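# Lift lettered cube off a shelf strip and hold it

## Task

Remove from the shelf the cube bearing a letter that sits on one of the strips, without sliding any other strip more than slightly before that cube has left the shelf; then keep the cube motionless in the air, well above the table, in front of the shelf. Nothing may end up pushed or knocked off the table.

## Robot and tools

Robot: two arms, left_arm and right_arm, each ending in a two-finger gripper. The fingers point along the gripper's own +z axis and close along its y axis. The reported hand point sits between the finger pads (closed), roughly 2 cm short of the fingertips; closing pushes the tips about 10 mm further along +z.

World frame (used for every printed position and for the cameras): origin on the table surface midway between the arms, +x out over the table, +z up, left_arm on the +y side. The arm names do not say which side of an image an arm appears on. Printed hand positions can be slightly off, more so when an arm reaches far.

A command row always has 14 numbers, each in [-1, 1]: first left_arm's dx, dy, dz, rx, ry, rz, opening, then right_arm's seven in that order. Both arms are in every row even if one should stay still. dx..rz are an offset, not a pose: they are expressed in that gripper's own axes and counted from the gripper pose in the most recent result that showed it (before any such result in the scene, and for the second or later call in one reply, from where the gripper is when the action begins). A value of 1.0 equals 0.6 m of travel or 180 degrees; rx, ry, rz form a single rotation vector. Opening is absolute, not an offset: +1 fully open (0.084 m), -1 closed. Because offsets refer back to a fixed reference, zeros send an arm back to that reference rather than leaving it where it is; to keep an arm in place, send the offset that returns it to its wanted spot in a reply's first call and zeros afterwards.

Tools:
- execute_actions: argument actions, a list holding at most one item. Empty list: only returns the state plus pictures. An action is {rows, steps}: rows is 1 to 15 rows, steps 5 to 15 (default 15), one row per 1/30 s step, the final row repeated if steps outnumber rows; every row is measured from the same reference, not from the row before. A wait is {steps: n} with n up to 300, counted from the last result, so your thinking time uses up part of it. Optional pictures: true adds camera images. A refused call moves nothing.
- move: target is one 14-number row as above (offsets for both arms, absolute opening); speed in m/s, 0.002 to 0.5, default 0.25, rotation capped at twice that in rad/s. Each gripper travels a straight line, shorter way round in rotation, all arms finishing together, lasting 0.5 to 10 s (cut off at 10 s). It does not avoid obstacles or the other arm, and grippers can lag, drift or overshoot the speed, notably with a nearly straight arm. Opening is sent at the start. The extra move: line reports the ending (done, off_target, moving, held, fault) and limits (paced = the pose sent was clipped; held = a check blocked steps, after which the arm may jump fast), plus each gripper's distance from its target.
- wait: seconds 0 to 10; nothing new is commanded.
- zoom_image: camera (cam_head_left, cam_head_right, cam_left_wrist, cam_right_wrist) and region [x0, y0, x1, y1] in pixels, top-left origin, max 504x504.
- show_instructions: shows the reference pages; no arguments.
- finished_scene: scene number; ends the scene for good and grades it. Only call once the cube is held still, high, in front of the shelf.

Timing: the last 5 steps of an action are held back and run while you think; the next action starts after them. Each step the command is clipped to within 70 mm and 16 degrees of the measured pose, so large offsets may need several calls; check the result and send the remainder. The simulation keeps running while you write.

Results: a state line per arm with position (m), quaternion wxyz and velocities, grip_measured (same scale as opening), joint positions and torques (biased, noisy readings), a Hand target line when nothing is held back, HELD marks where a clearance check blocked part of a row, and pose unreachable lines naming the affected arm. Images come in the order cam_head_left, cam_head_right, cam_left_wrist, cam_right_wrist, 504x504 each, with calibration given in OpenCV form.

Gripping: to hold, keep commanding an opening well below grip_measured; the lower, the firmer (about 24 N per pad at most). A fast close can squeeze excessively. Re-sending grip_measured gives only a light hold.

Cautions: approach the lettered cube gently and avoid dragging or nudging neighbouring strips before it is free of the shelf. Do not drop the cube or knock anything off the table. Keep the arms from striking each other. Slow moves hit more softly; aiming far beyond a contact presses harder. Too much contact torque triggers a TORQUE FAULT: the arm backs off and freezes for 10 s. Joint load limits (N m): waist 45, shoulder 45, elbow 27, forearm roll 27, wrist pitch 18, wrist roll 18, held weight included. Holding a load heats motors; a MOTOR HOT line appears at 65 °C and at 80 °C the arm is braked until it cools. Loose objects may occasionally be bumped by an outside push.

Each tool is called after ">>>" as a command line: name --argument value for each argument, lists and objects as JSON in quotes; but a table of rows of numbers goes row by row, as --pt "numbers of a row", without its own name.

Reference images:

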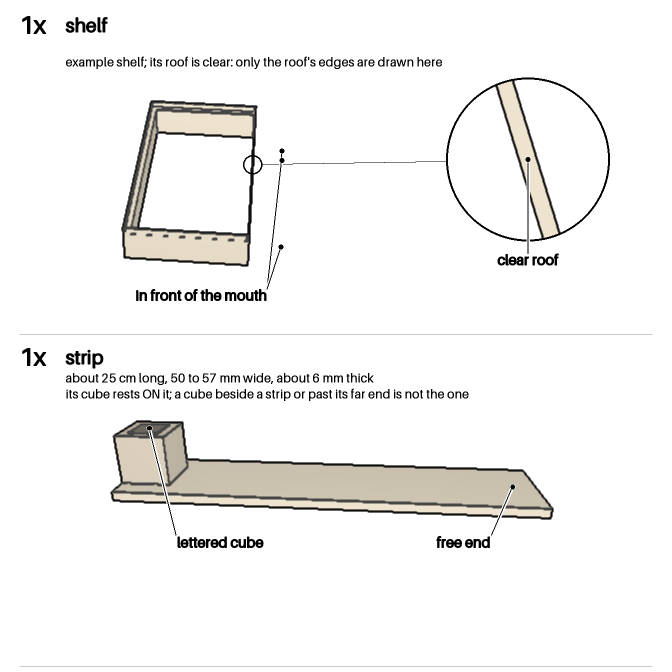

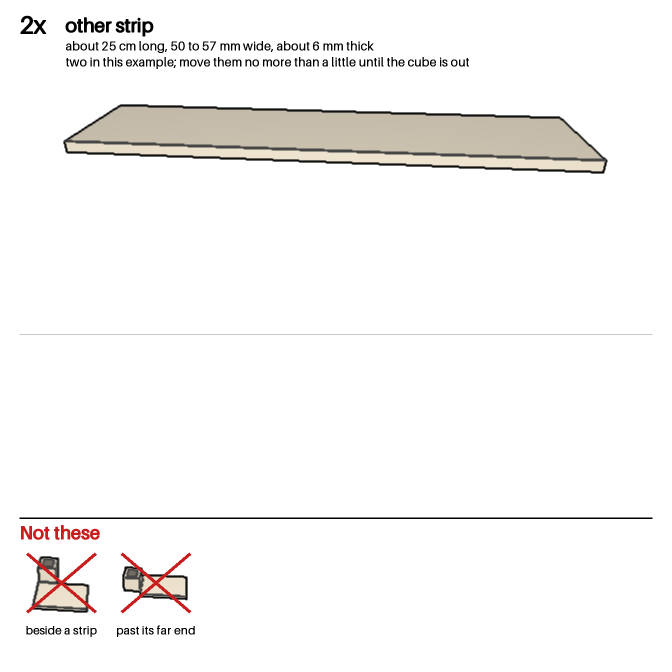

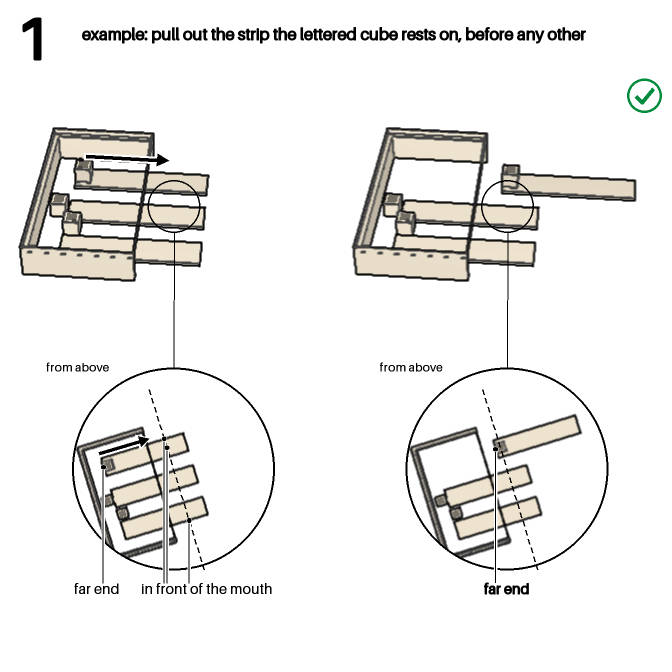

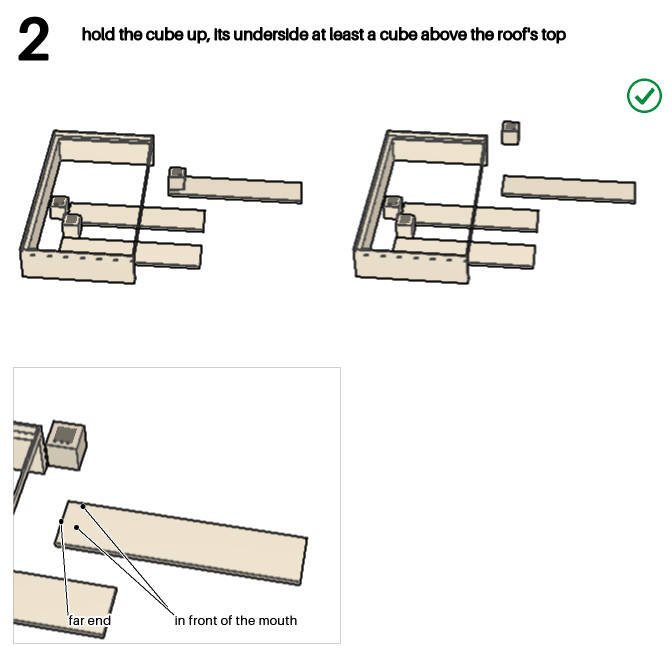

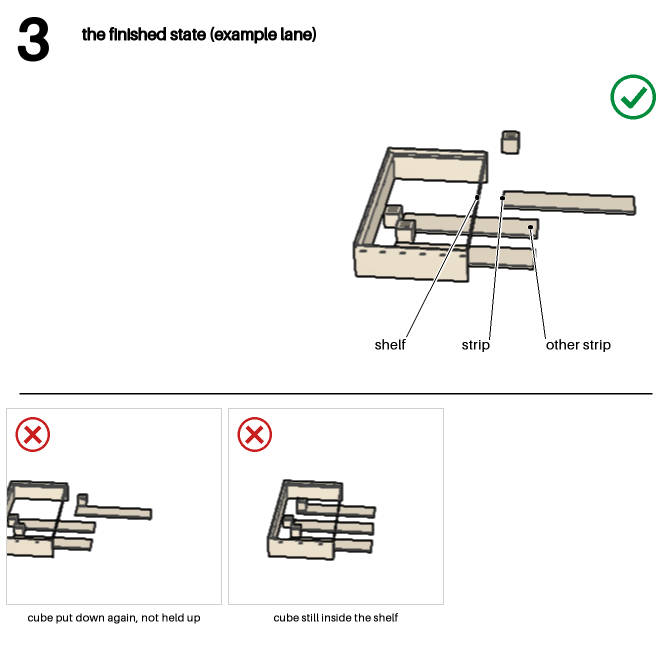

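## Session

>>> execute_actions --actions '[]'

Scene clock: 0.00 s of 4200.00 s.
left_arm: end_effector_position=(+0.4547, +0.6214, +0.3920) grip_measured=+0.08 end_effector_quat_wxyz=(-0.119, +0.862, -0.418, -0.261) end_effector_velocity=(+0.000, -0.000, -0.000) end_effector_angular_velocity=(-0.000, -0.001, +0.000) | right_arm: end_effector_position=(+0.2746, +0.0561, +0.1788) grip_measured=+1.00 end_effector_quat_wxyz=(+0.366, -0.481, +0.730, -0.319) end_effector_velocity=(-0.000, +0.000, +0.001) end_effector_angular_velocity=(+0.002, -0.001, +0.001)
Joint positions: left_arm=[ 0.558  0.422 -2.073  0.573  1.781  1.417  0.047] | right_arm=[ 1.465  0.165 -0.952 -1.217  1.119 -2.199  0.084]
Joint velocities: left_arm=[ 0.     0.    -0.    -0.001 -0.    -0.    -0.   ] | right_arm=[ 0.001 -0.002 -0.     0.     0.     0.    -0.   ]
Joint torques (N m, as the arm reports them, + toward a larger angle): no reading
Motor temperatures (°C, as the motors report them): left_arm=[33 39 32 33 35 38] | right_arm=[32 33 33 34 30 33]
Hand target (left_arm): +0.455, +0.621, +0.392; -0.119, +0.862, -0.418, -0.261
Hand target (right_arm): +0.275, +0.056, +0.179; +0.366, -0.481, +0.730, -0.319

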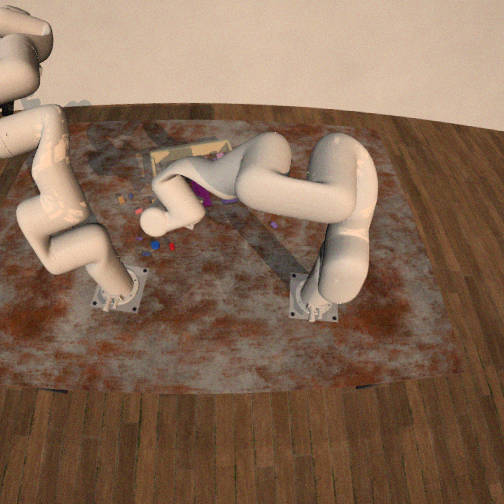

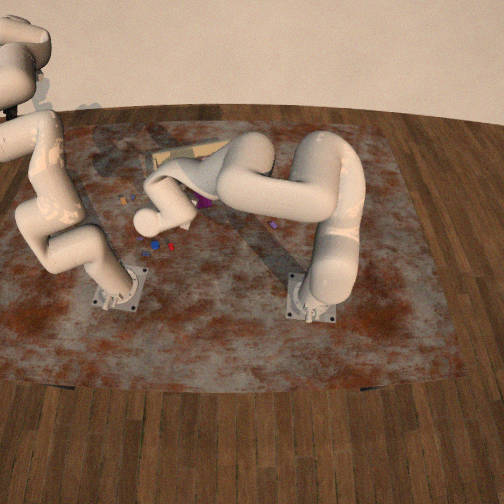

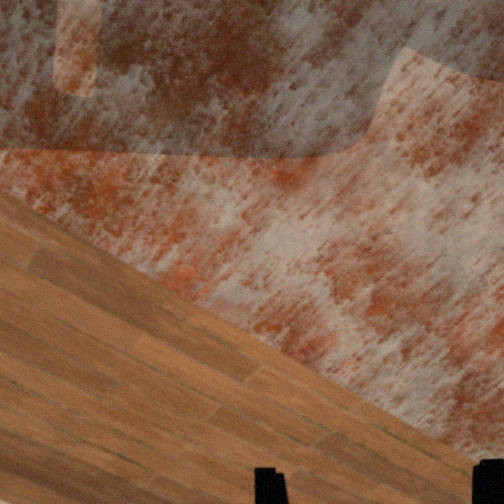

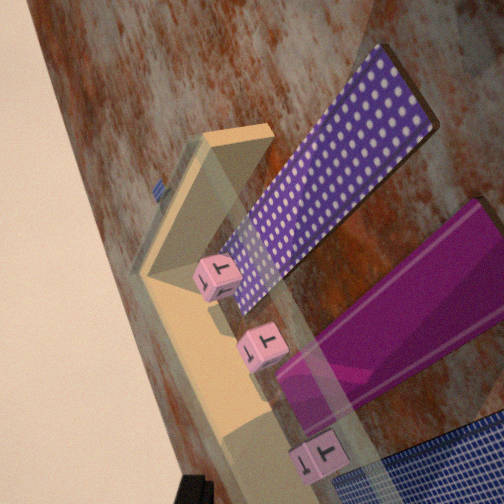

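>>> zoom_image --camera "cam_right_wrist" --region '[150, 220, 400, 504]'

>>> zoom_image --camera "cam_head_left" --region '[80, 110, 320, 290]'

Region (150, 220, 400, 504) of cam_right_wrist's 504x504 image, scaled by 1.775, with more detail than that image has; it fills the left 444 columns of this view, and the rest is white.

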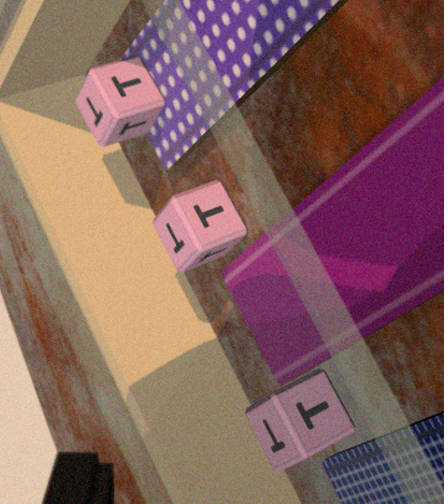

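Region (80, 110, 320, 290) of cam_head_left's 504x504 image, scaled by 2.100, with more detail than that image has; it fills the top 378 rows of this view, and the rest is white.

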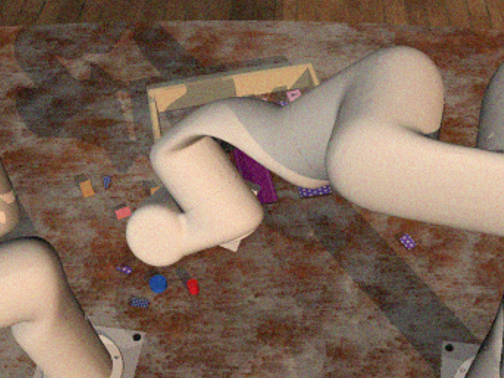

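>>> move --target '[0,0,0,0,0,0,0.08, 0.1850,-0.1052,0.2372,-0.2449,0.2277,0.2769,1.0]' --speed 0.4

Scene clock: 7.83 s of 4200.00 s.
left_arm: end_effector_position=(+0.4547, +0.6214, +0.3920) grip_measured=+0.07 end_effector_quat_wxyz=(-0.119, +0.862, -0.418, -0.261) end_effector_velocity=(+0.000, +0.000, +0.000) end_effector_angular_velocity=(+0.001, -0.001, +0.000) | right_arm: end_effector_position=(+0.3938, -0.0851, +0.1303) grip_measured=+1.00 end_effector_quat_wxyz=(+0.002, -0.105, +0.994, +0.001) end_effector_velocity=(+0.001, -0.002, -0.000) end_effector_angular_velocity=(+0.003, +0.009, -0.005)
Joint positions: left_arm=[ 0.558  0.422 -2.073  0.573  1.781  1.417  0.047] | right_arm=[ 0.733  0.174 -1.06  -0.001  0.881 -2.753  0.084]
Joint velocities: left_arm=[ 0.     0.    -0.001  0.    -0.    -0.001  0.   ] | right_arm=[-0.006  0.004 -0.005  0.009  0.007 -0.007  0.   ]
Joint torques (N m, as the arm reports them, + toward a larger angle): left_arm=[  0.54 -27.04 -19.35   0.6   -2.16   0.27] | right_arm=[  0.74 -32.32 -18.18   0.02  -2.1   -0.44]
Motor temperatures (°C, as the motors report them): left_arm=[33 39 33 33 35 38] | right_arm=[32 33 34 34 30 33]
Hand target (left_arm): +0.455, +0.621, +0.392; -0.119, +0.862, -0.418, -0.261
Hand target (right_arm): +0.394, -0.085, +0.130; +0.002, -0.105, +0.995, +0.001
Off the commanded pose (left_arm): 0.000 m, 0 deg.
Off the commanded pose (right_arm): 0.001 m, 0 deg.
Kept back: nothing.
After step 90, 2.63 s passed at rest.
move: done
camera_calibration (this result's frames):
cam_left_wrist: T_world_to_cam=[[-0.779821, -0.625441, 0.026514, 0.764047], [-0.513152, 0.662926, 0.545164, -0.32468], [-0.358545, 0.411525, -0.83791, 0.362547], [0, 0, 0, 1]] pos_world=[0.5592, 0.543908, 0.460528]
cam_right_wrist: T_world_to_cam=[[-0.194354, 0.980927, -0.00276105, 0.196713], [0.98063, 0.194364, 0.0242264, -0.306627], [0.0243009, 0.00200093, -0.999703, 0.251745], [0, 0, 0, 1]] pos_world=[0.332802, -0.133868, 0.259642]

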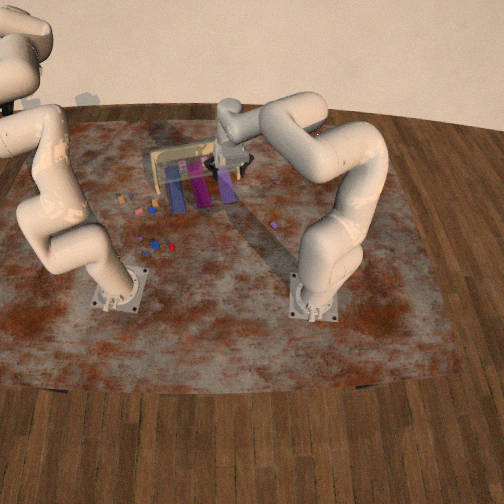

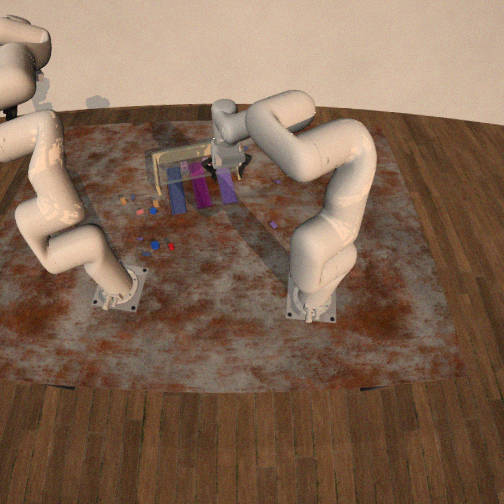

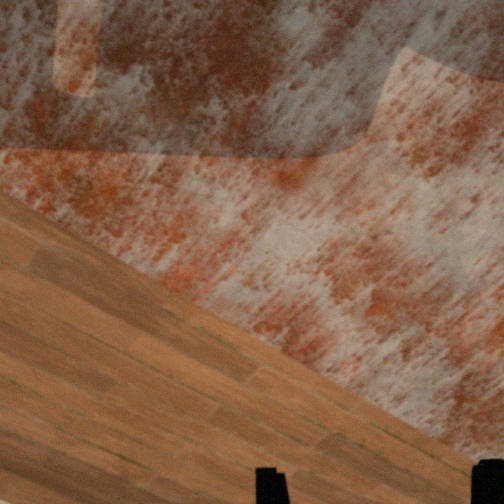

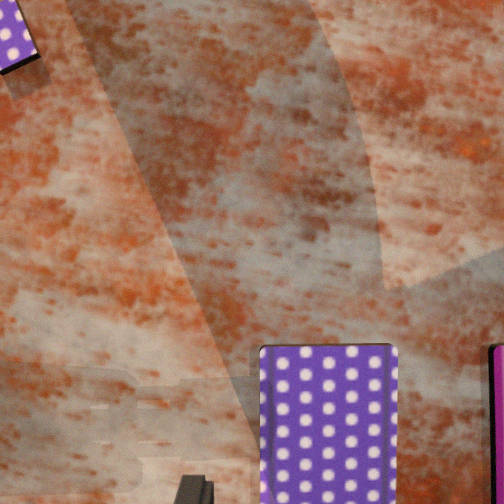

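>>> zoom_image --camera "cam_head_left" --region '[140, 130, 270, 225]'

Region (140, 130, 270, 225) of cam_head_left's 504x504 image, scaled by 3.877, with more detail than that image has; it fills the top 368 rows of this view, and the rest is white.

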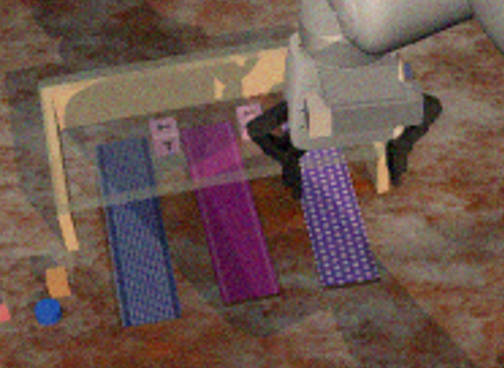

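>>> move --target '[0,0,0,0,0,0,0.08, 0,-0.0035,0.1738,0,0,0.002,0.65]' --speed 0.2

Scene clock: 10.60 s of 4200.00 s.
left_arm: end_effector_position=(+0.4547, +0.6214, +0.3920) grip_measured=+0.07 end_effector_quat_wxyz=(-0.119, +0.862, -0.418, -0.261) end_effector_velocity=(+0.000, +0.000, +0.000) end_effector_angular_velocity=(+0.000, -0.002, -0.000) | right_arm: end_effector_position=(+0.3948, -0.0867, +0.0269) grip_measured=+0.65 end_effector_quat_wxyz=(+0.003, -0.102, +0.995, +0.001) end_effector_velocity=(-0.003, -0.002, -0.005) end_effector_angular_velocity=(-0.006, +0.009, +0.000)
Joint positions: left_arm=[ 0.558  0.422 -2.073  0.573  1.781  1.417  0.047] | right_arm=[ 0.729  0.376 -0.994 -0.001  0.612 -2.751  0.071]
Joint velocities: left_arm=[ 0.    -0.    -0.001 -0.001 -0.001 -0.    -0.   ] | right_arm=[ 0.     0.006  0.005  0.    -0.001  0.    -0.   ]
Joint torques (N m, as the arm reports them, + toward a larger angle): left_arm=[  0.32 -26.69 -19.33   0.73  -2.16   0.19] | right_arm=[  0.74 -34.62 -15.69   0.05  -2.03  -0.53]
Motor temperatures (°C, as the motors report them): left_arm=[33 39 33 33 35 38] | right_arm=[32 33 34 34 30 33]
Hand target (left_arm): +0.455, +0.621, +0.392; -0.119, +0.862, -0.418, -0.261
Hand target (right_arm): +0.394, -0.087, +0.026; +0.002, -0.102, +0.995, +0.001
Off the commanded pose (left_arm): 0.000 m, 0 deg.
Off the commanded pose (right_arm): 0.001 m, 0 deg.
Kept back: nothing.
move: done
camera_calibration (this result's frames):
cam_left_wrist: T_world_to_cam=[[-0.779821, -0.625441, 0.0265137, 0.764048], [-0.513152, 0.662926, 0.545164, -0.32468], [-0.358544, 0.411525, -0.83791, 0.362547], [0, 0, 0, 1]] pos_world=[0.5592, 0.543908, 0.460528]
cam_right_wrist: T_world_to_cam=[[-0.188394, 0.982091, -0.00205458, 0.195902], [0.981769, 0.188385, 0.0253153, -0.305734], [0.025249, 0.00275214, -0.999677, 0.147951], [0, 0, 0, 1]] pos_world=[0.333331, -0.135206, 0.156045]

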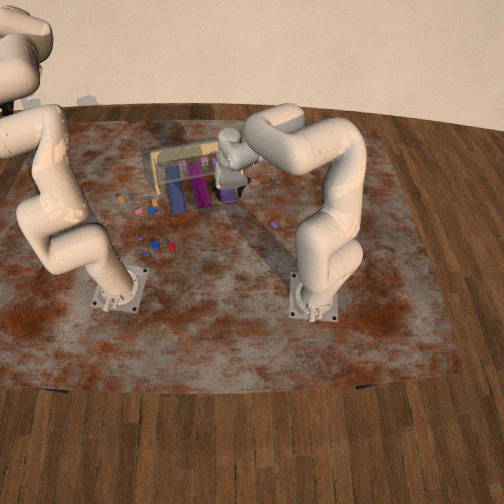

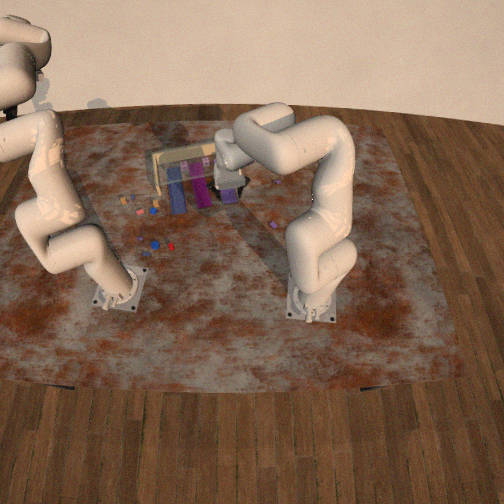

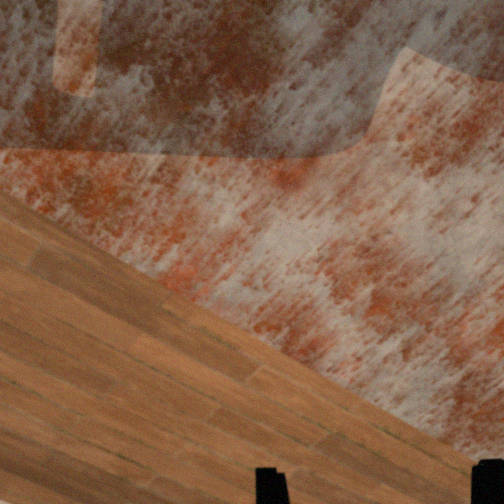

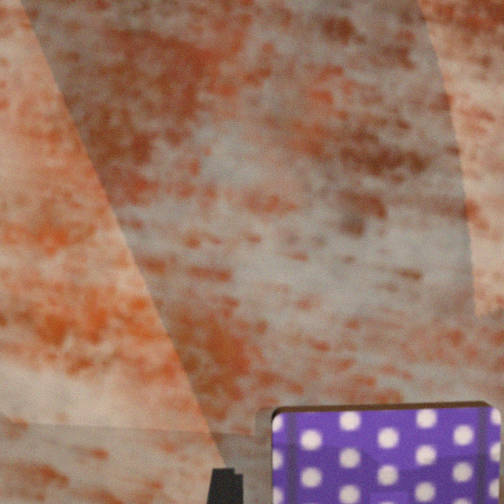

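>>> execute_actions --actions '[{"rows": [[0,0,0,0,0,0,0.08,0,0,0.003,0,0,0,0.65],[0,0,0,0,0,0,0.08,0,0,0.0045,0,0,0,0.65],[0,0,0,0,0,0,0.08,0,0,0.006,0,0,0,0.65],[0,0,0,0,0,0,0.08,0,0,0.0075,0,0,0,0.65],[0,0,0,0,0,0,0.08,0,0,0.009,0,0,0,0.65],[0,0,0,0,0,0,0.08,0,0,0.0105,0,0,0,0.65],[0,0,0,0,0,0,0.08,0,0,0.012,0,0,0,0.65],[0,0,0,0,0,0,0.08,0,0,0.013,0,0,0,0.65],[0,0,0,0,0,0,0.08,0,0,0.014,0,0,0,0.65]], "steps": 15}]' --pictures false

>>> wait --seconds 0.2

Scene clock: 11.50 s of 4200.00 s.
left_arm: end_effector_position=(+0.4547, +0.6214, +0.3920) grip_measured=+0.07 end_effector_quat_wxyz=(-0.119, +0.862, -0.418, -0.261) end_effector_velocity=(-0.000, -0.000, -0.000) end_effector_angular_velocity=(-0.001, +0.000, +0.000) | right_arm: end_effector_position=(+0.3946, -0.0868, +0.0199) grip_measured=+0.65 end_effector_quat_wxyz=(+0.003, -0.102, +0.995, +0.001) end_effector_velocity=(-0.001, +0.001, -0.022) end_effector_angular_velocity=(-0.000, +0.001, +0.002)
Joint positions: left_arm=[ 0.558  0.422 -2.073  0.573  1.781  1.417  0.047] | right_arm=[ 0.729  0.392 -0.993 -0.001  0.596 -2.751  0.071]
Joint velocities: left_arm=[-0.    -0.    -0.    -0.001  0.001 -0.    -0.   ] | right_arm=[ 0.002  0.051  0.001  0.    -0.052 -0.     0.   ]
Joint torques (N m, as the arm reports them, + toward a larger angle): left_arm=[  0.43 -26.59 -19.37   0.62  -2.27   0.23] | right_arm=[  0.36 -35.95 -15.56   0.05  -1.91  -0.46]
Motor temperatures (°C, as the motors report them): left_arm=[33 39 33 33 35 38] | right_arm=[32 34 34 34 30 33]
Steps of this call (steps 1 to 17: nothing new was sent; steps 18 to 27: the first 10 steps of this action). Readings (end_effector_position):
18: left_arm (+0.4547, +0.6214, +0.3920) | right_arm (+0.3944, -0.0869, +0.0263)
19: left_arm (+0.4547, +0.6214, +0.3920) | right_arm (+0.3945, -0.0868, +0.0262)
21: left_arm (+0.4547, +0.6214, +0.3920) | right_arm (+0.3949, -0.0866, +0.0252)
25: left_arm (+0.4547, +0.6214, +0.3920) | right_arm (+0.3947, -0.0867, +0.0216)
27: the state above

Scene clock: 11.87 s of 4200.00 s.
left_arm: end_effector_position=(+0.4547, +0.6214, +0.3920) grip_measured=+0.07 end_effector_quat_wxyz=(-0.119, +0.862, -0.418, -0.261) end_effector_velocity=(+0.000, +0.000, -0.000) end_effector_angular_velocity=(+0.000, +0.000, -0.000) | right_arm: end_effector_position=(+0.3948, -0.0866, +0.0185) grip_measured=+0.65 end_effector_quat_wxyz=(+0.003, -0.102, +0.995, +0.001) end_effector_velocity=(-0.000, -0.000, -0.000) end_effector_angular_velocity=(-0.000, +0.000, -0.000)
Joint positions: left_arm=[ 0.558  0.422 -2.073  0.573  1.781  1.417  0.047] | right_arm=[ 0.729  0.396 -0.994 -0.001  0.592 -2.751  0.071]
Joint velocities: left_arm=[-0.     0.     0.001  0.001 -0.    -0.     0.   ] | right_arm=[-0.    -0.     0.001 -0.    -0.     0.     0.   ]
Joint torques (N m, as the arm reports them, + toward a larger angle): left_arm=[  0.39 -26.73 -19.39   0.64  -2.2    0.17] | right_arm=[  0.74 -34.99 -15.37   0.09  -1.87  -0.52]
Motor temperatures (°C, as the motors report them): left_arm=[33 39 33 33 35 38] | right_arm=[32 34 34 34 30 33]
Hand target (left_arm): +0.455, +0.621, +0.392; -0.119, +0.862, -0.418, -0.261
Hand target (right_arm): +0.395, -0.087, +0.018; +0.003, -0.102, +0.995, +0.001
Off the commanded pose (left_arm): 0.000 m, 0 deg.
Off the commanded pose (right_arm): 0.000 m, 0 deg.
Kept back: nothing.
Steps of this call (steps 1 to 5: the last 5 steps of your previous action; steps 6 to 11: nothing new was sent). Readings (end_effector_position):
1: left_arm (+0.4547, +0.6214, +0.3920) | right_arm (+0.3946, -0.0868, +0.0193)
2: left_arm (+0.4547, +0.6214, +0.3920) | right_arm (+0.3946, -0.0868, +0.0188)
4: left_arm (+0.4547, +0.6214, +0.3920) | right_arm (+0.3946, -0.0867, +0.0185)
8: left_arm (+0.4547, +0.6214, +0.3920) | right_arm (+0.3949, -0.0866, +0.0186)
11: the state above
camera_calibration (this result's frames):
cam_left_wrist: T_world_to_cam=[[-0.779821, -0.625441, 0.0265136, 0.764048], [-0.513152, 0.662926, 0.545164, -0.324679], [-0.358544, 0.411525, -0.83791, 0.362547], [0, 0, 0, 1]] pos_world=[0.5592, 0.543908, 0.460528]
cam_right_wrist: T_world_to_cam=[[-0.188407, 0.982089, -0.00197113, 0.195844], [0.981763, 0.188396, 0.0254672, -0.305608], [0.0253824, 0.00286301, -0.999674, 0.139606], [0, 0, 0, 1]] pos_world=[0.33339, -0.135161, 0.147729]

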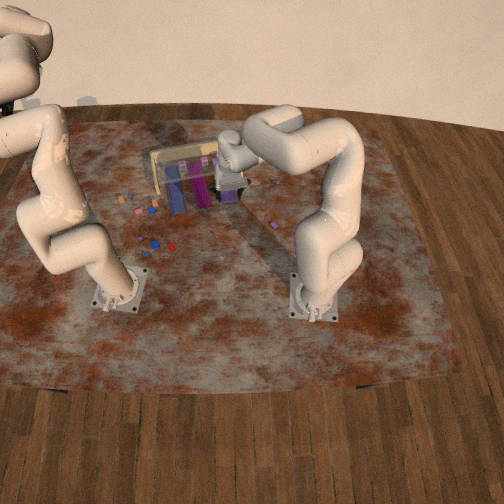

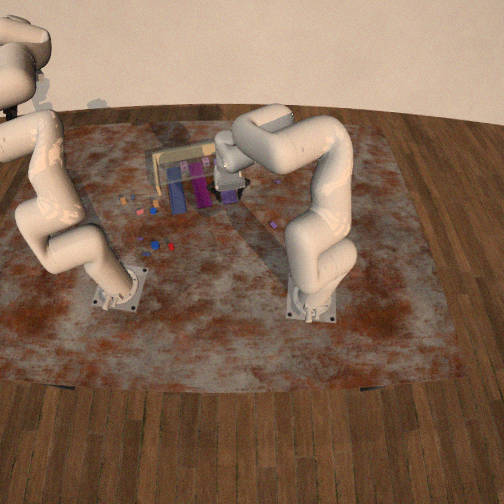

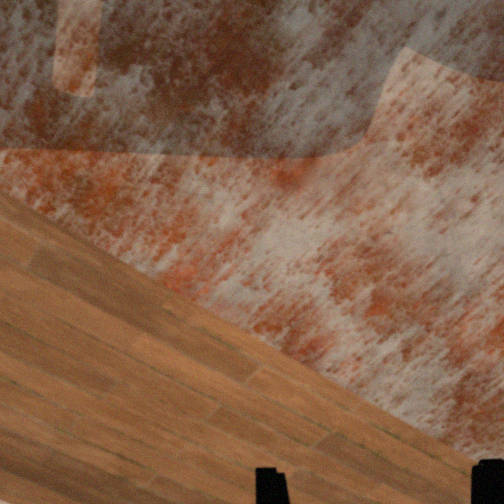

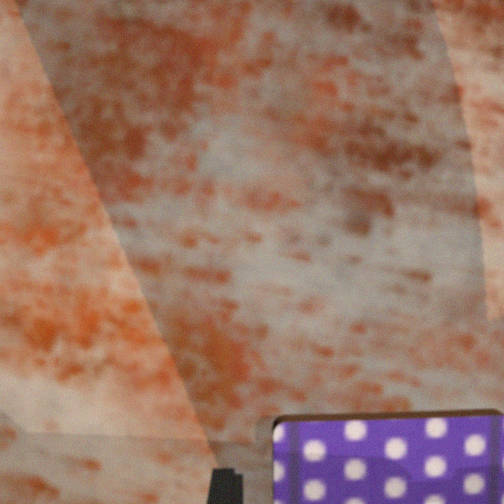

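>>> execute_actions --actions '[{"rows": [[0,0,0,0,0,0,0.08,0,0,0,0,0,0,0.55],[0,0,0,0,0,0,0.08,0,0,0,0,0,0,0.5],[0,0,0,0,0,0,0.08,0,0,0,0,0,0,0.45],[0,0,0,0,0,0,0.08,0,0,0,0,0,0,0.4],[0,0,0,0,0,0,0.08,0,0,0,0,0,0,0.35],[0,0,0,0,0,0,0.08,0,0,0,0,0,0,0.3],[0,0,0,0,0,0,0.08,0,0,0,0,0,0,0.25],[0,0,0,0,0,0,0.08,0,0,0,0,0,0,0.2],[0,0,0,0,0,0,0.08,0,0,0,0,0,0,0.15],[0,0,0,0,0,0,0.08,0,0,0,0,0,0,0.1],[0,0,0,0,0,0,0.08,0,0,0,0,0,0,0.05],[0,0,0,0,0,0,0.08,0,0,0,0,0,0,0.0]], "steps": 15}]' --pictures false

>>> wait --seconds 0.3

Scene clock: 12.47 s of 4200.00 s.
left_arm: end_effector_position=(+0.4547, +0.6214, +0.3920) grip_measured=+0.07 end_effector_quat_wxyz=(-0.119, +0.862, -0.418, -0.261) end_effector_velocity=(+0.000, +0.000, +0.000) end_effector_angular_velocity=(+0.000, -0.001, -0.000) | right_arm: end_effector_position=(+0.3955, -0.0863, +0.0193) grip_measured=+0.30 end_effector_quat_wxyz=(+0.004, -0.102, +0.995, +0.002) end_effector_velocity=(-0.000, -0.001, -0.001) end_effector_angular_velocity=(-0.000, +0.001, -0.001)
Joint positions: left_arm=[ 0.558  0.422 -2.073  0.573  1.781  1.417  0.047] | right_arm=[ 0.729  0.395 -0.995 -0.001  0.592 -2.751  0.057]
Joint velocities: left_arm=[ 0.    -0.    -0.001 -0.    -0.     0.    -0.   ] | right_arm=[-0.001  0.001  0.001  0.    -0.001 -0.    -0.   ]
Joint torques (N m, as the arm reports them, + toward a larger angle): left_arm=[  0.34 -26.79 -19.4    0.5   -2.18   0.21] | right_arm=[  1.02 -31.9  -13.94   0.29  -1.83  -0.5 ]
Motor temperatures (°C, as the motors report them): left_arm=[33 39 33 33 35 38] | right_arm=[32 34 34 34 30 33]
Steps of this call (steps 1 to 8: nothing new was sent; steps 9 to 18: the first 10 steps of this action). Readings (end_effector_position):
9: left_arm (+0.4547, +0.6214, +0.3920) | right_arm (+0.3948, -0.0866, +0.0185)
10: left_arm (+0.4547, +0.6214, +0.3920) | right_arm (+0.3948, -0.0866, +0.0185)
12: left_arm (+0.4547, +0.6214, +0.3920) | right_arm (+0.3948, -0.0866, +0.0185)
16: left_arm (+0.4547, +0.6214, +0.3920) | right_arm (+0.3955, -0.0863, +0.0193)
18: the state above

Scene clock: 12.93 s of 4200.00 s.
left_arm: end_effector_position=(+0.4547, +0.6214, +0.3920) grip_measured=+0.07 end_effector_quat_wxyz=(-0.119, +0.862, -0.418, -0.261) end_effector_velocity=(+0.000, +0.000, -0.000) end_effector_angular_velocity=(+0.000, -0.000, -0.001) | right_arm: end_effector_position=(+0.3953, -0.0864, +0.0191) grip_measured=+0.30 end_effector_quat_wxyz=(+0.004, -0.102, +0.995, +0.002) end_effector_velocity=(+0.000, -0.001, -0.001) end_effector_angular_velocity=(-0.001, +0.001, -0.002)
Joint positions: left_arm=[ 0.558  0.422 -2.073  0.573  1.781  1.417  0.047] | right_arm=[ 0.729  0.395 -0.994 -0.001  0.592 -2.751  0.057]
Joint velocities: left_arm=[-0.    -0.     0.001  0.    -0.001  0.    -0.   ] | right_arm=[-0.002  0.001  0.001 -0.     0.     0.     0.   ]
Joint torques (N m, as the arm reports them, + toward a larger angle): left_arm=[  0.23 -26.7  -19.44   0.37  -2.24   0.04] | right_arm=[  1.14 -28.66 -12.23   0.14  -1.79  -0.49]
Motor temperatures (°C, as the motors report them): left_arm=[33 39 33 33 35 38] | right_arm=[32 34 34 34 30 33]
Hand target (left_arm): +0.455, +0.621, +0.392; -0.119, +0.862, -0.418, -0.261
Hand target (right_arm): +0.395, -0.087, +0.019; +0.003, -0.102, +0.995, +0.001
Off the commanded pose (left_arm): 0.000 m, 0 deg.
Off the commanded pose (right_arm): 0.001 m, 0 deg.
Kept back: nothing.
Steps of this call (steps 1 to 5: the last 5 steps of your previous action; steps 6 to 14: nothing new was sent). Readings (end_effector_position):
1: left_arm (+0.4547, +0.6214, +0.3920) | right_arm (+0.3954, -0.0863, +0.0192)
2: left_arm (+0.4547, +0.6214, +0.3920) | right_arm (+0.3954, -0.0863, +0.0192)
4: left_arm (+0.4547, +0.6214, +0.3920) | right_arm (+0.3954, -0.0863, +0.0192)
8: left_arm (+0.4547, +0.6214, +0.3920) | right_arm (+0.3954, -0.0863, +0.0192)
14: the state above
camera_calibration (this result's frames):
cam_left_wrist: T_world_to_cam=[[-0.779821, -0.625441, 0.0265137, 0.764048], [-0.513152, 0.662926, 0.545164, -0.32468], [-0.358545, 0.411525, -0.83791, 0.362547], [0, 0, 0, 1]] pos_world=[0.5592, 0.543908, 0.460528]
cam_right_wrist: T_world_to_cam=[[-0.188326, 0.982106, -0.00141048, 0.195645], [0.981747, 0.188295, 0.0268054, -0.306148], [0.0265914, 0.00366342, -0.99964, 0.139718], [0, 0, 0, 1]] pos_world=[0.33369, -0.135009, 0.14815]

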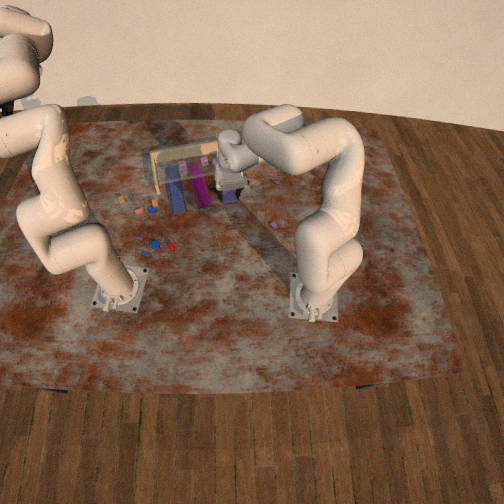

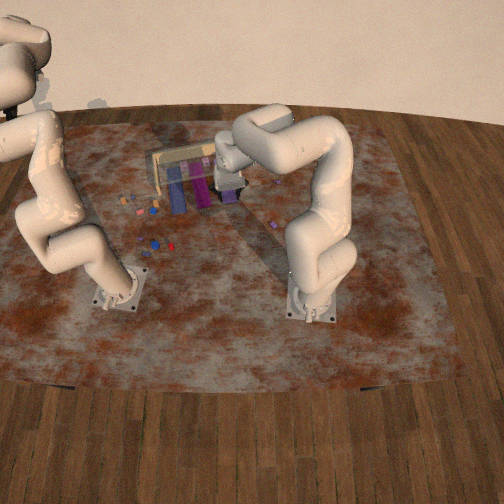

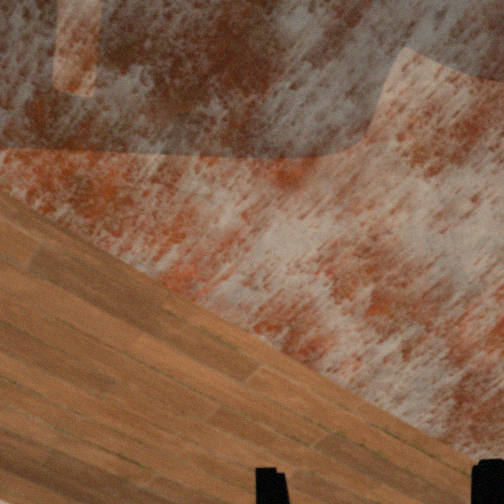

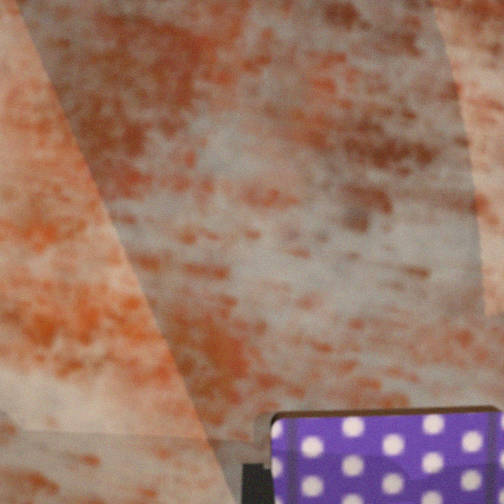

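>>> move --target '[0,0,0,0,0,0,0.08, 0.3167,0,-0.0037,0,0.002,0,0.0]' --speed 0.09

Scene clock: 16.00 s of 4200.00 s.
left_arm: end_effector_position=(+0.4547, +0.6214, +0.3920) grip_measured=+0.07 end_effector_quat_wxyz=(-0.119, +0.862, -0.418, -0.261) end_effector_velocity=(-0.000, -0.000, -0.000) end_effector_angular_velocity=(-0.001, -0.000, +0.000) | right_arm: end_effector_position=(+0.2091, -0.1244, +0.0200) grip_measured=+0.30 end_effector_quat_wxyz=(+0.000, -0.102, +0.995, +0.002) end_effector_velocity=(-0.001, -0.000, +0.000) end_effector_angular_velocity=(-0.000, -0.001, -0.001)
Joint positions: left_arm=[ 0.558  0.422 -2.073  0.573  1.781  1.417  0.047] | right_arm=[ 0.953 -0.043 -0.372  0.006  0.412 -2.532  0.057]
Joint velocities: left_arm=[ 0.     0.     0.    -0.001  0.     0.    -0.   ] | right_arm=[ 0.002 -0.005  0.004 -0.001  0.     0.004  0.   ]
Joint torques (N m, as the arm reports them, + toward a larger angle): left_arm=[  0.38 -26.83 -19.34   0.57  -2.18   0.25] | right_arm=[  0.85 -20.27 -13.26   0.02  -2.11  -0.5 ]
Motor temperatures (°C, as the motors report them): left_arm=[33 39 34 33 35 38] | right_arm=[32 34 34 34 30 33]
Hand target (left_arm): +0.455, +0.621, +0.392; -0.119, +0.862, -0.418, -0.261
Hand target (right_arm): +0.209, -0.124, +0.020; +0.000, -0.102, +0.995, +0.002
Off the commanded pose (left_arm): 0.000 m, 0 deg.
Off the commanded pose (right_arm): 0.001 m, 0 deg.
Kept back: nothing.
move: done
camera_calibration (this result's frames):
cam_left_wrist: T_world_to_cam=[[-0.779821, -0.625441, 0.0265137, 0.764048], [-0.513152, 0.662926, 0.545164, -0.324679], [-0.358545, 0.411525, -0.83791, 0.362547], [0, 0, 0, 1]] pos_world=[0.5592, 0.543908, 0.460528]
cam_right_wrist: T_world_to_cam=[[-0.188306, 0.98211, -0.000799994, 0.197894], [0.98191, 0.188284, 0.0200518, -0.116143], [0.0198437, 0.00299034, -0.999799, 0.147101], [0, 0, 0, 1]] pos_world=[0.148388, -0.172925, 0.149559]

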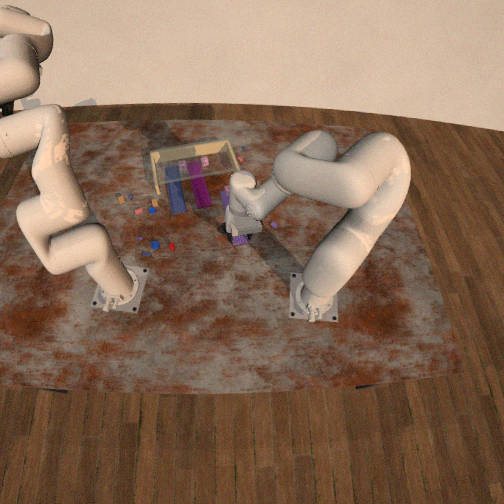

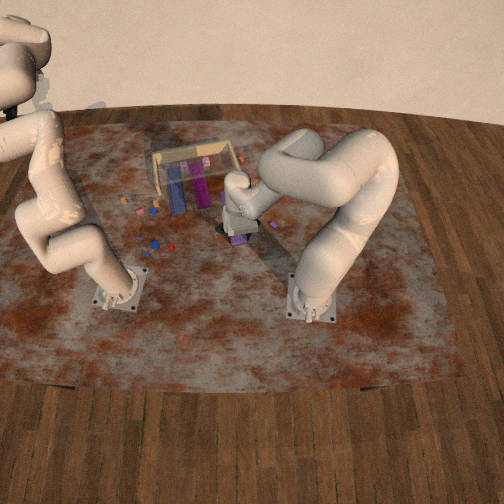

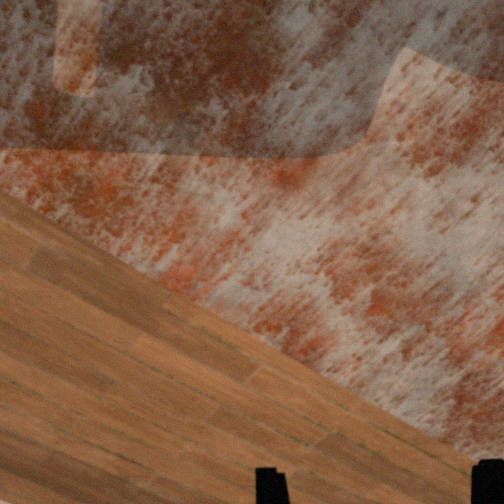

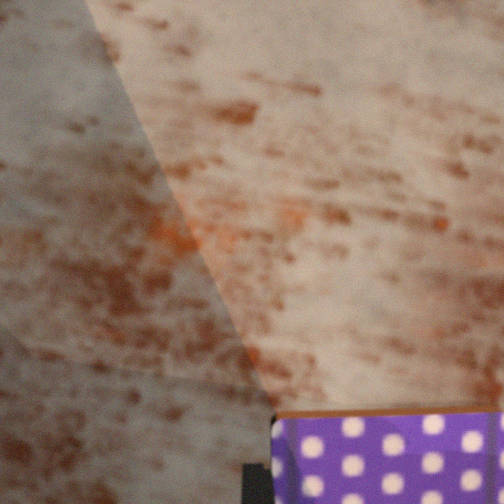

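>>> execute_actions --actions '[{"rows": [[0,0,0,0,0,0,0.08,0,0,0,0,0,0,0.4],[0,0,0,0,0,0,0.08,0,0,0,0,0,0,0.5],[0,0,0,0,0,0,0.08,0,0,0,0,0,0,0.6],[0,0,0,0,0,0,0.08,0,0,0,0,0,0,0.7]], "steps": 6}]' --pictures false

>>> move --target '[0,0,0,0,0,0,0.08, -0.375,-0.0128,-0.2,0,0,0,0.7]' --speed 0.3

Scene clock: 16.47 s of 4200.00 s.
left_arm: end_effector_position=(+0.4547, +0.6214, +0.3920) grip_measured=+0.07 end_effector_quat_wxyz=(-0.119, +0.862, -0.418, -0.261) end_effector_velocity=(-0.000, -0.000, -0.001) end_effector_angular_velocity=(-0.001, +0.001, +0.000) | right_arm: end_effector_position=(+0.2090, -0.1244, +0.0201) grip_measured=+0.30 end_effector_quat_wxyz=(+0.000, -0.102, +0.995, +0.002) end_effector_velocity=(-0.000, -0.000, -0.000) end_effector_angular_velocity=(-0.001, +0.000, -0.000)
Joint positions: left_arm=[ 0.558  0.422 -2.073  0.573  1.781  1.417  0.047] | right_arm=[ 0.953 -0.044 -0.371  0.006  0.412 -2.532  0.057]
Joint velocities: left_arm=[-0.     0.     0.001 -0.     0.    -0.     0.   ] | right_arm=[-0.     0.001 -0.    -0.     0.    -0.     0.   ]
Joint torques (N m, as the arm reports them, + toward a larger angle): left_arm=[  0.4  -26.48 -19.27   0.64  -2.21   0.2 ] | right_arm=[  0.46 -20.02 -13.28   0.12  -2.07  -0.54]
Motor temperatures (°C, as the motors report them): left_arm=[33 39 34 33 35 38] | right_arm=[32 34 34 34 30 33]
Steps of this call (steps 1 to 13: nothing new was sent; step 14: the first step of this action). Readings (end_effector_position):
14: the state above

Scene clock: 18.27 s of 4200.00 s.
left_arm: end_effector_position=(+0.4547, +0.6214, +0.3920) grip_measured=+0.07 end_effector_quat_wxyz=(-0.119, +0.862, -0.418, -0.261) end_effector_velocity=(+0.000, -0.000, -0.000) end_effector_angular_velocity=(-0.000, -0.000, -0.000) | right_arm: end_effector_position=(+0.4310, -0.0873, +0.1395) grip_measured=+0.70 end_effector_quat_wxyz=(+0.000, -0.102, +0.995, +0.001) end_effector_velocity=(+0.004, +0.001, +0.004) end_effector_angular_velocity=(+0.002, -0.003, -0.001)
Joint positions: left_arm=[ 0.558  0.422 -2.073  0.573  1.781  1.417  0.047] | right_arm=[ 0.688  0.257 -1.203  0.002  0.944 -2.793  0.073]
Joint velocities: left_arm=[-0. -0.  0. -0. -0. -0. -0.] | right_arm=[-0.002  0.006 -0.02   0.     0.011 -0.001 -0.   ]
Joint torques (N m, as the arm reports them, + toward a larger angle): left_arm=[  0.33 -26.6  -19.36   0.75  -2.19   0.33] | right_arm=[  0.7  -34.79 -18.25   0.11  -2.04  -0.57]
Motor temperatures (°C, as the motors report them): left_arm=[33 39 34 33 35 38] | right_arm=[32 34 34 34 30 33]
Hand target (left_arm): +0.455, +0.621, +0.392; -0.119, +0.862, -0.418, -0.261
Hand target (right_arm): +0.432, -0.087, +0.140; +0.000, -0.102, +0.995, +0.001
Off your previous action's commanded pose (left_arm): 0.000 m, 0 deg at its last step (step 5 of this call).
Off your previous action's commanded pose (right_arm): 0.000 m, 0 deg at its last step (step 5 of this call).
Off the commanded pose (left_arm): 0.000 m, 0 deg.
Off the commanded pose (right_arm): 0.001 m, 0 deg.
Kept back: nothing.
move: done
camera_calibration (this result's frames):
cam_left_wrist: T_world_to_cam=[[-0.779821, -0.625441, 0.0265135, 0.764048], [-0.513152, 0.662926, 0.545164, -0.324679], [-0.358544, 0.411525, -0.83791, 0.362547], [0, 0, 0, 1]] pos_world=[0.5592, 0.543908, 0.460528]
cam_right_wrist: T_world_to_cam=[[-0.188288, 0.982112, -0.00208332, 0.203537], [0.981909, 0.188292, 0.0200142, -0.343358], [0.0200485, 0.0017228, -0.999798, 0.261794], [0, 0, 0, 1]] pos_world=[0.370221, -0.135695, 0.269037]

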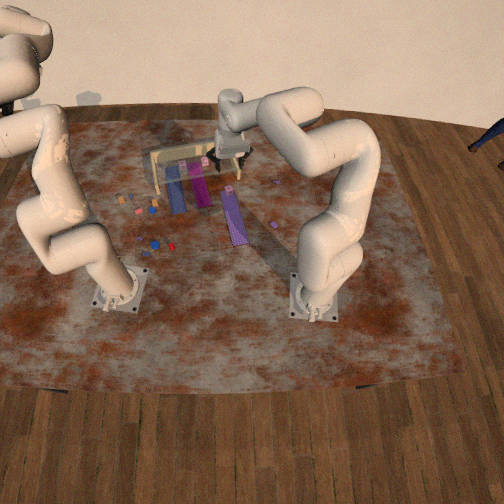

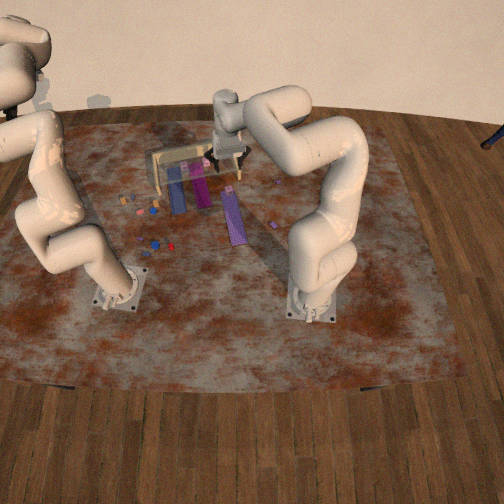

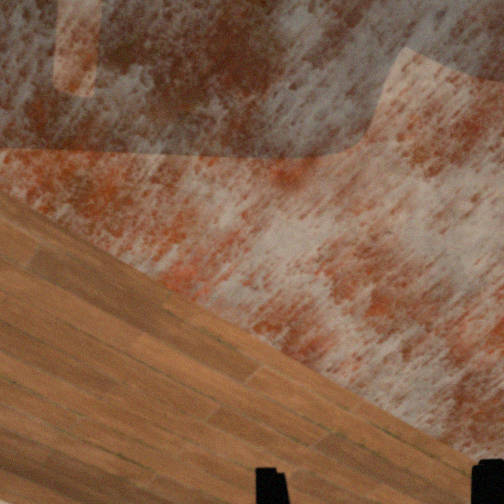

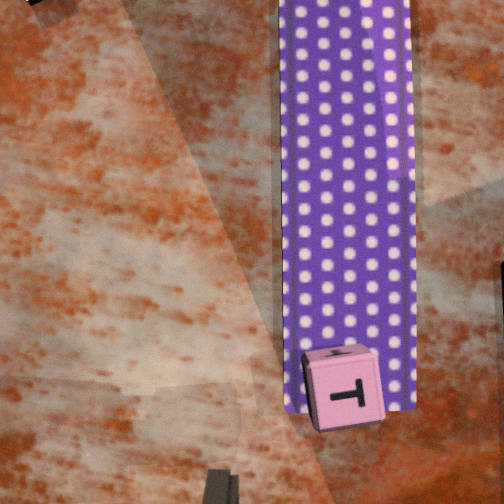

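>>> zoom_image --camera "cam_right_wrist" --region '[270, 320, 430, 450]'

Region (270, 320, 430, 450) of cam_right_wrist's 504x504 image, scaled by 3.150, with more detail than that image has; it fills the top 410 rows of this view, and the rest is white.

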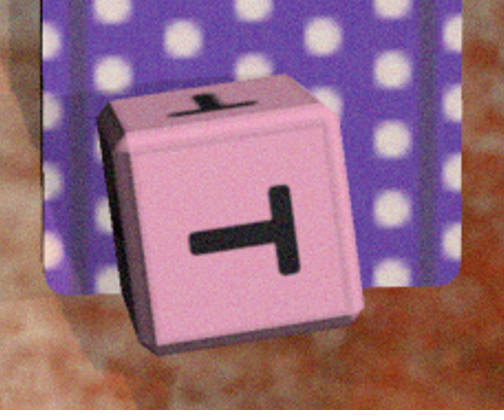

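>>> move --target '[0,0,0,0,0,0,0.08, 0.015,0.0025,0.179,0,0,-0.045,0.2]' --speed 0.2

Scene clock: 20.47 s of 4200.00 s.
left_arm: end_effector_position=(+0.4547, +0.6214, +0.3920) grip_measured=+0.07 end_effector_quat_wxyz=(-0.119, +0.862, -0.418, -0.261) end_effector_velocity=(+0.000, -0.000, +0.000) end_effector_angular_velocity=(-0.000, -0.000, -0.000) | right_arm: end_effector_position=(+0.4220, -0.0872, +0.0329) grip_measured=+0.19 end_effector_quat_wxyz=(+0.001, -0.172, +0.985, +0.001) end_effector_velocity=(-0.003, -0.002, -0.005) end_effector_angular_velocity=(-0.005, +0.008, +0.001)
Joint positions: left_arm=[ 0.558  0.422 -2.073  0.573  1.781  1.417  0.047] | right_arm=[ 0.698  0.424 -1.094  0.003  0.668 -2.926  0.052]
Joint velocities: left_arm=[-0.  0. -0. -0.  0.  0.  0.] | right_arm=[-0.     0.005  0.006  0.    -0.002 -0.001 -0.   ]
Joint torques (N m, as the arm reports them, + toward a larger angle): left_arm=[  0.3  -26.71 -19.41   0.7   -2.27   0.23] | right_arm=[  0.74 -36.71 -16.36   0.03  -2.08  -0.59]
Motor temperatures (°C, as the motors report them): left_arm=[33 39 34 33 35 38] | right_arm=[32 34 34 34 30 33]
Hand target (left_arm): +0.455, +0.621, +0.392; -0.119, +0.862, -0.418, -0.261
Hand target (right_arm): +0.422, -0.087, +0.032; +0.000, -0.172, +0.985, +0.001
Off the commanded pose (left_arm): 0.000 m, 0 deg.
Off the commanded pose (right_arm): 0.001 m, 0 deg.
Kept back: nothing.
move: done
camera_calibration (this result's frames):
cam_left_wrist: T_world_to_cam=[[-0.779821, -0.625441, 0.0265133, 0.764048], [-0.513152, 0.662926, 0.545164, -0.324679], [-0.358544, 0.411525, -0.83791, 0.362547], [0, 0, 0, 1]] pos_world=[0.5592, 0.543908, 0.460528]
cam_right_wrist: T_world_to_cam=[[-0.324853, 0.945763, -0.0016792, 0.255942], [0.945532, 0.324812, 0.0216115, -0.305214], [0.0209848, 0.00543282, -0.999765, 0.155362], [0, 0, 0, 1]] pos_world=[0.368472, -0.143767, 0.162352]

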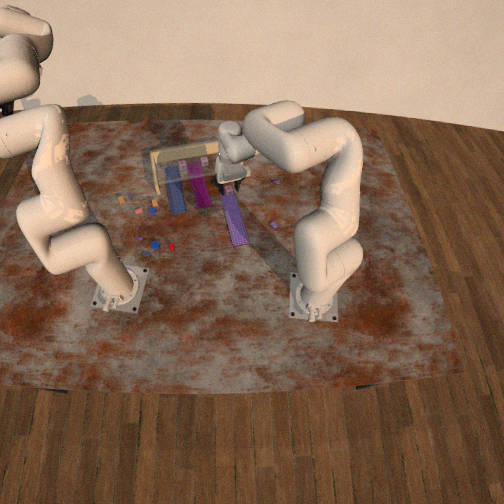

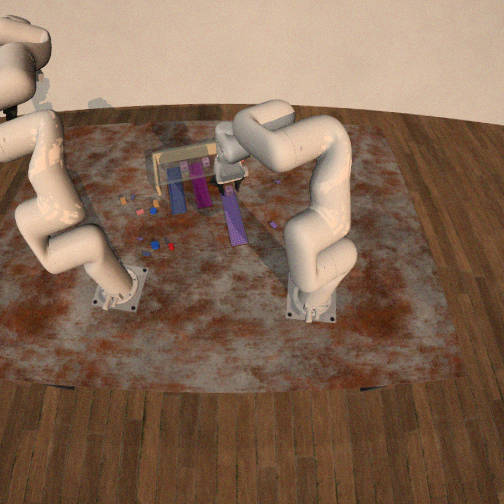

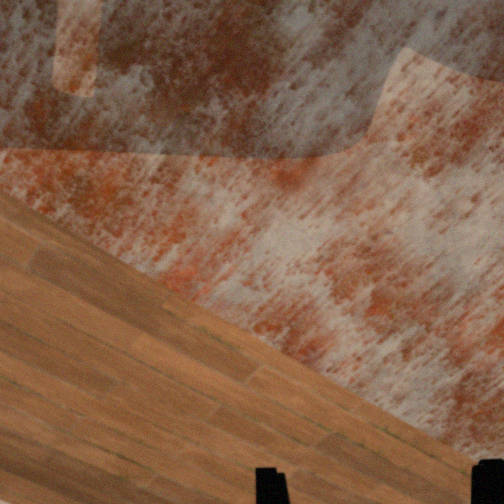

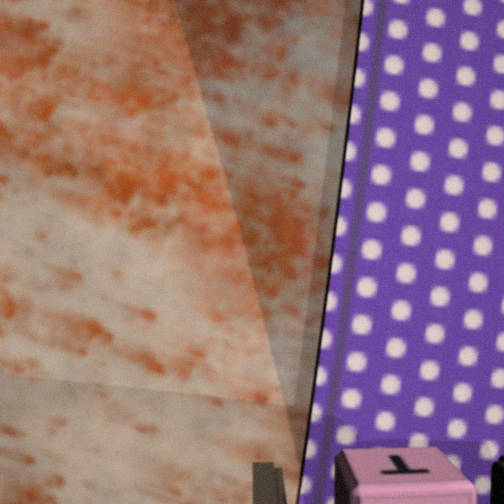

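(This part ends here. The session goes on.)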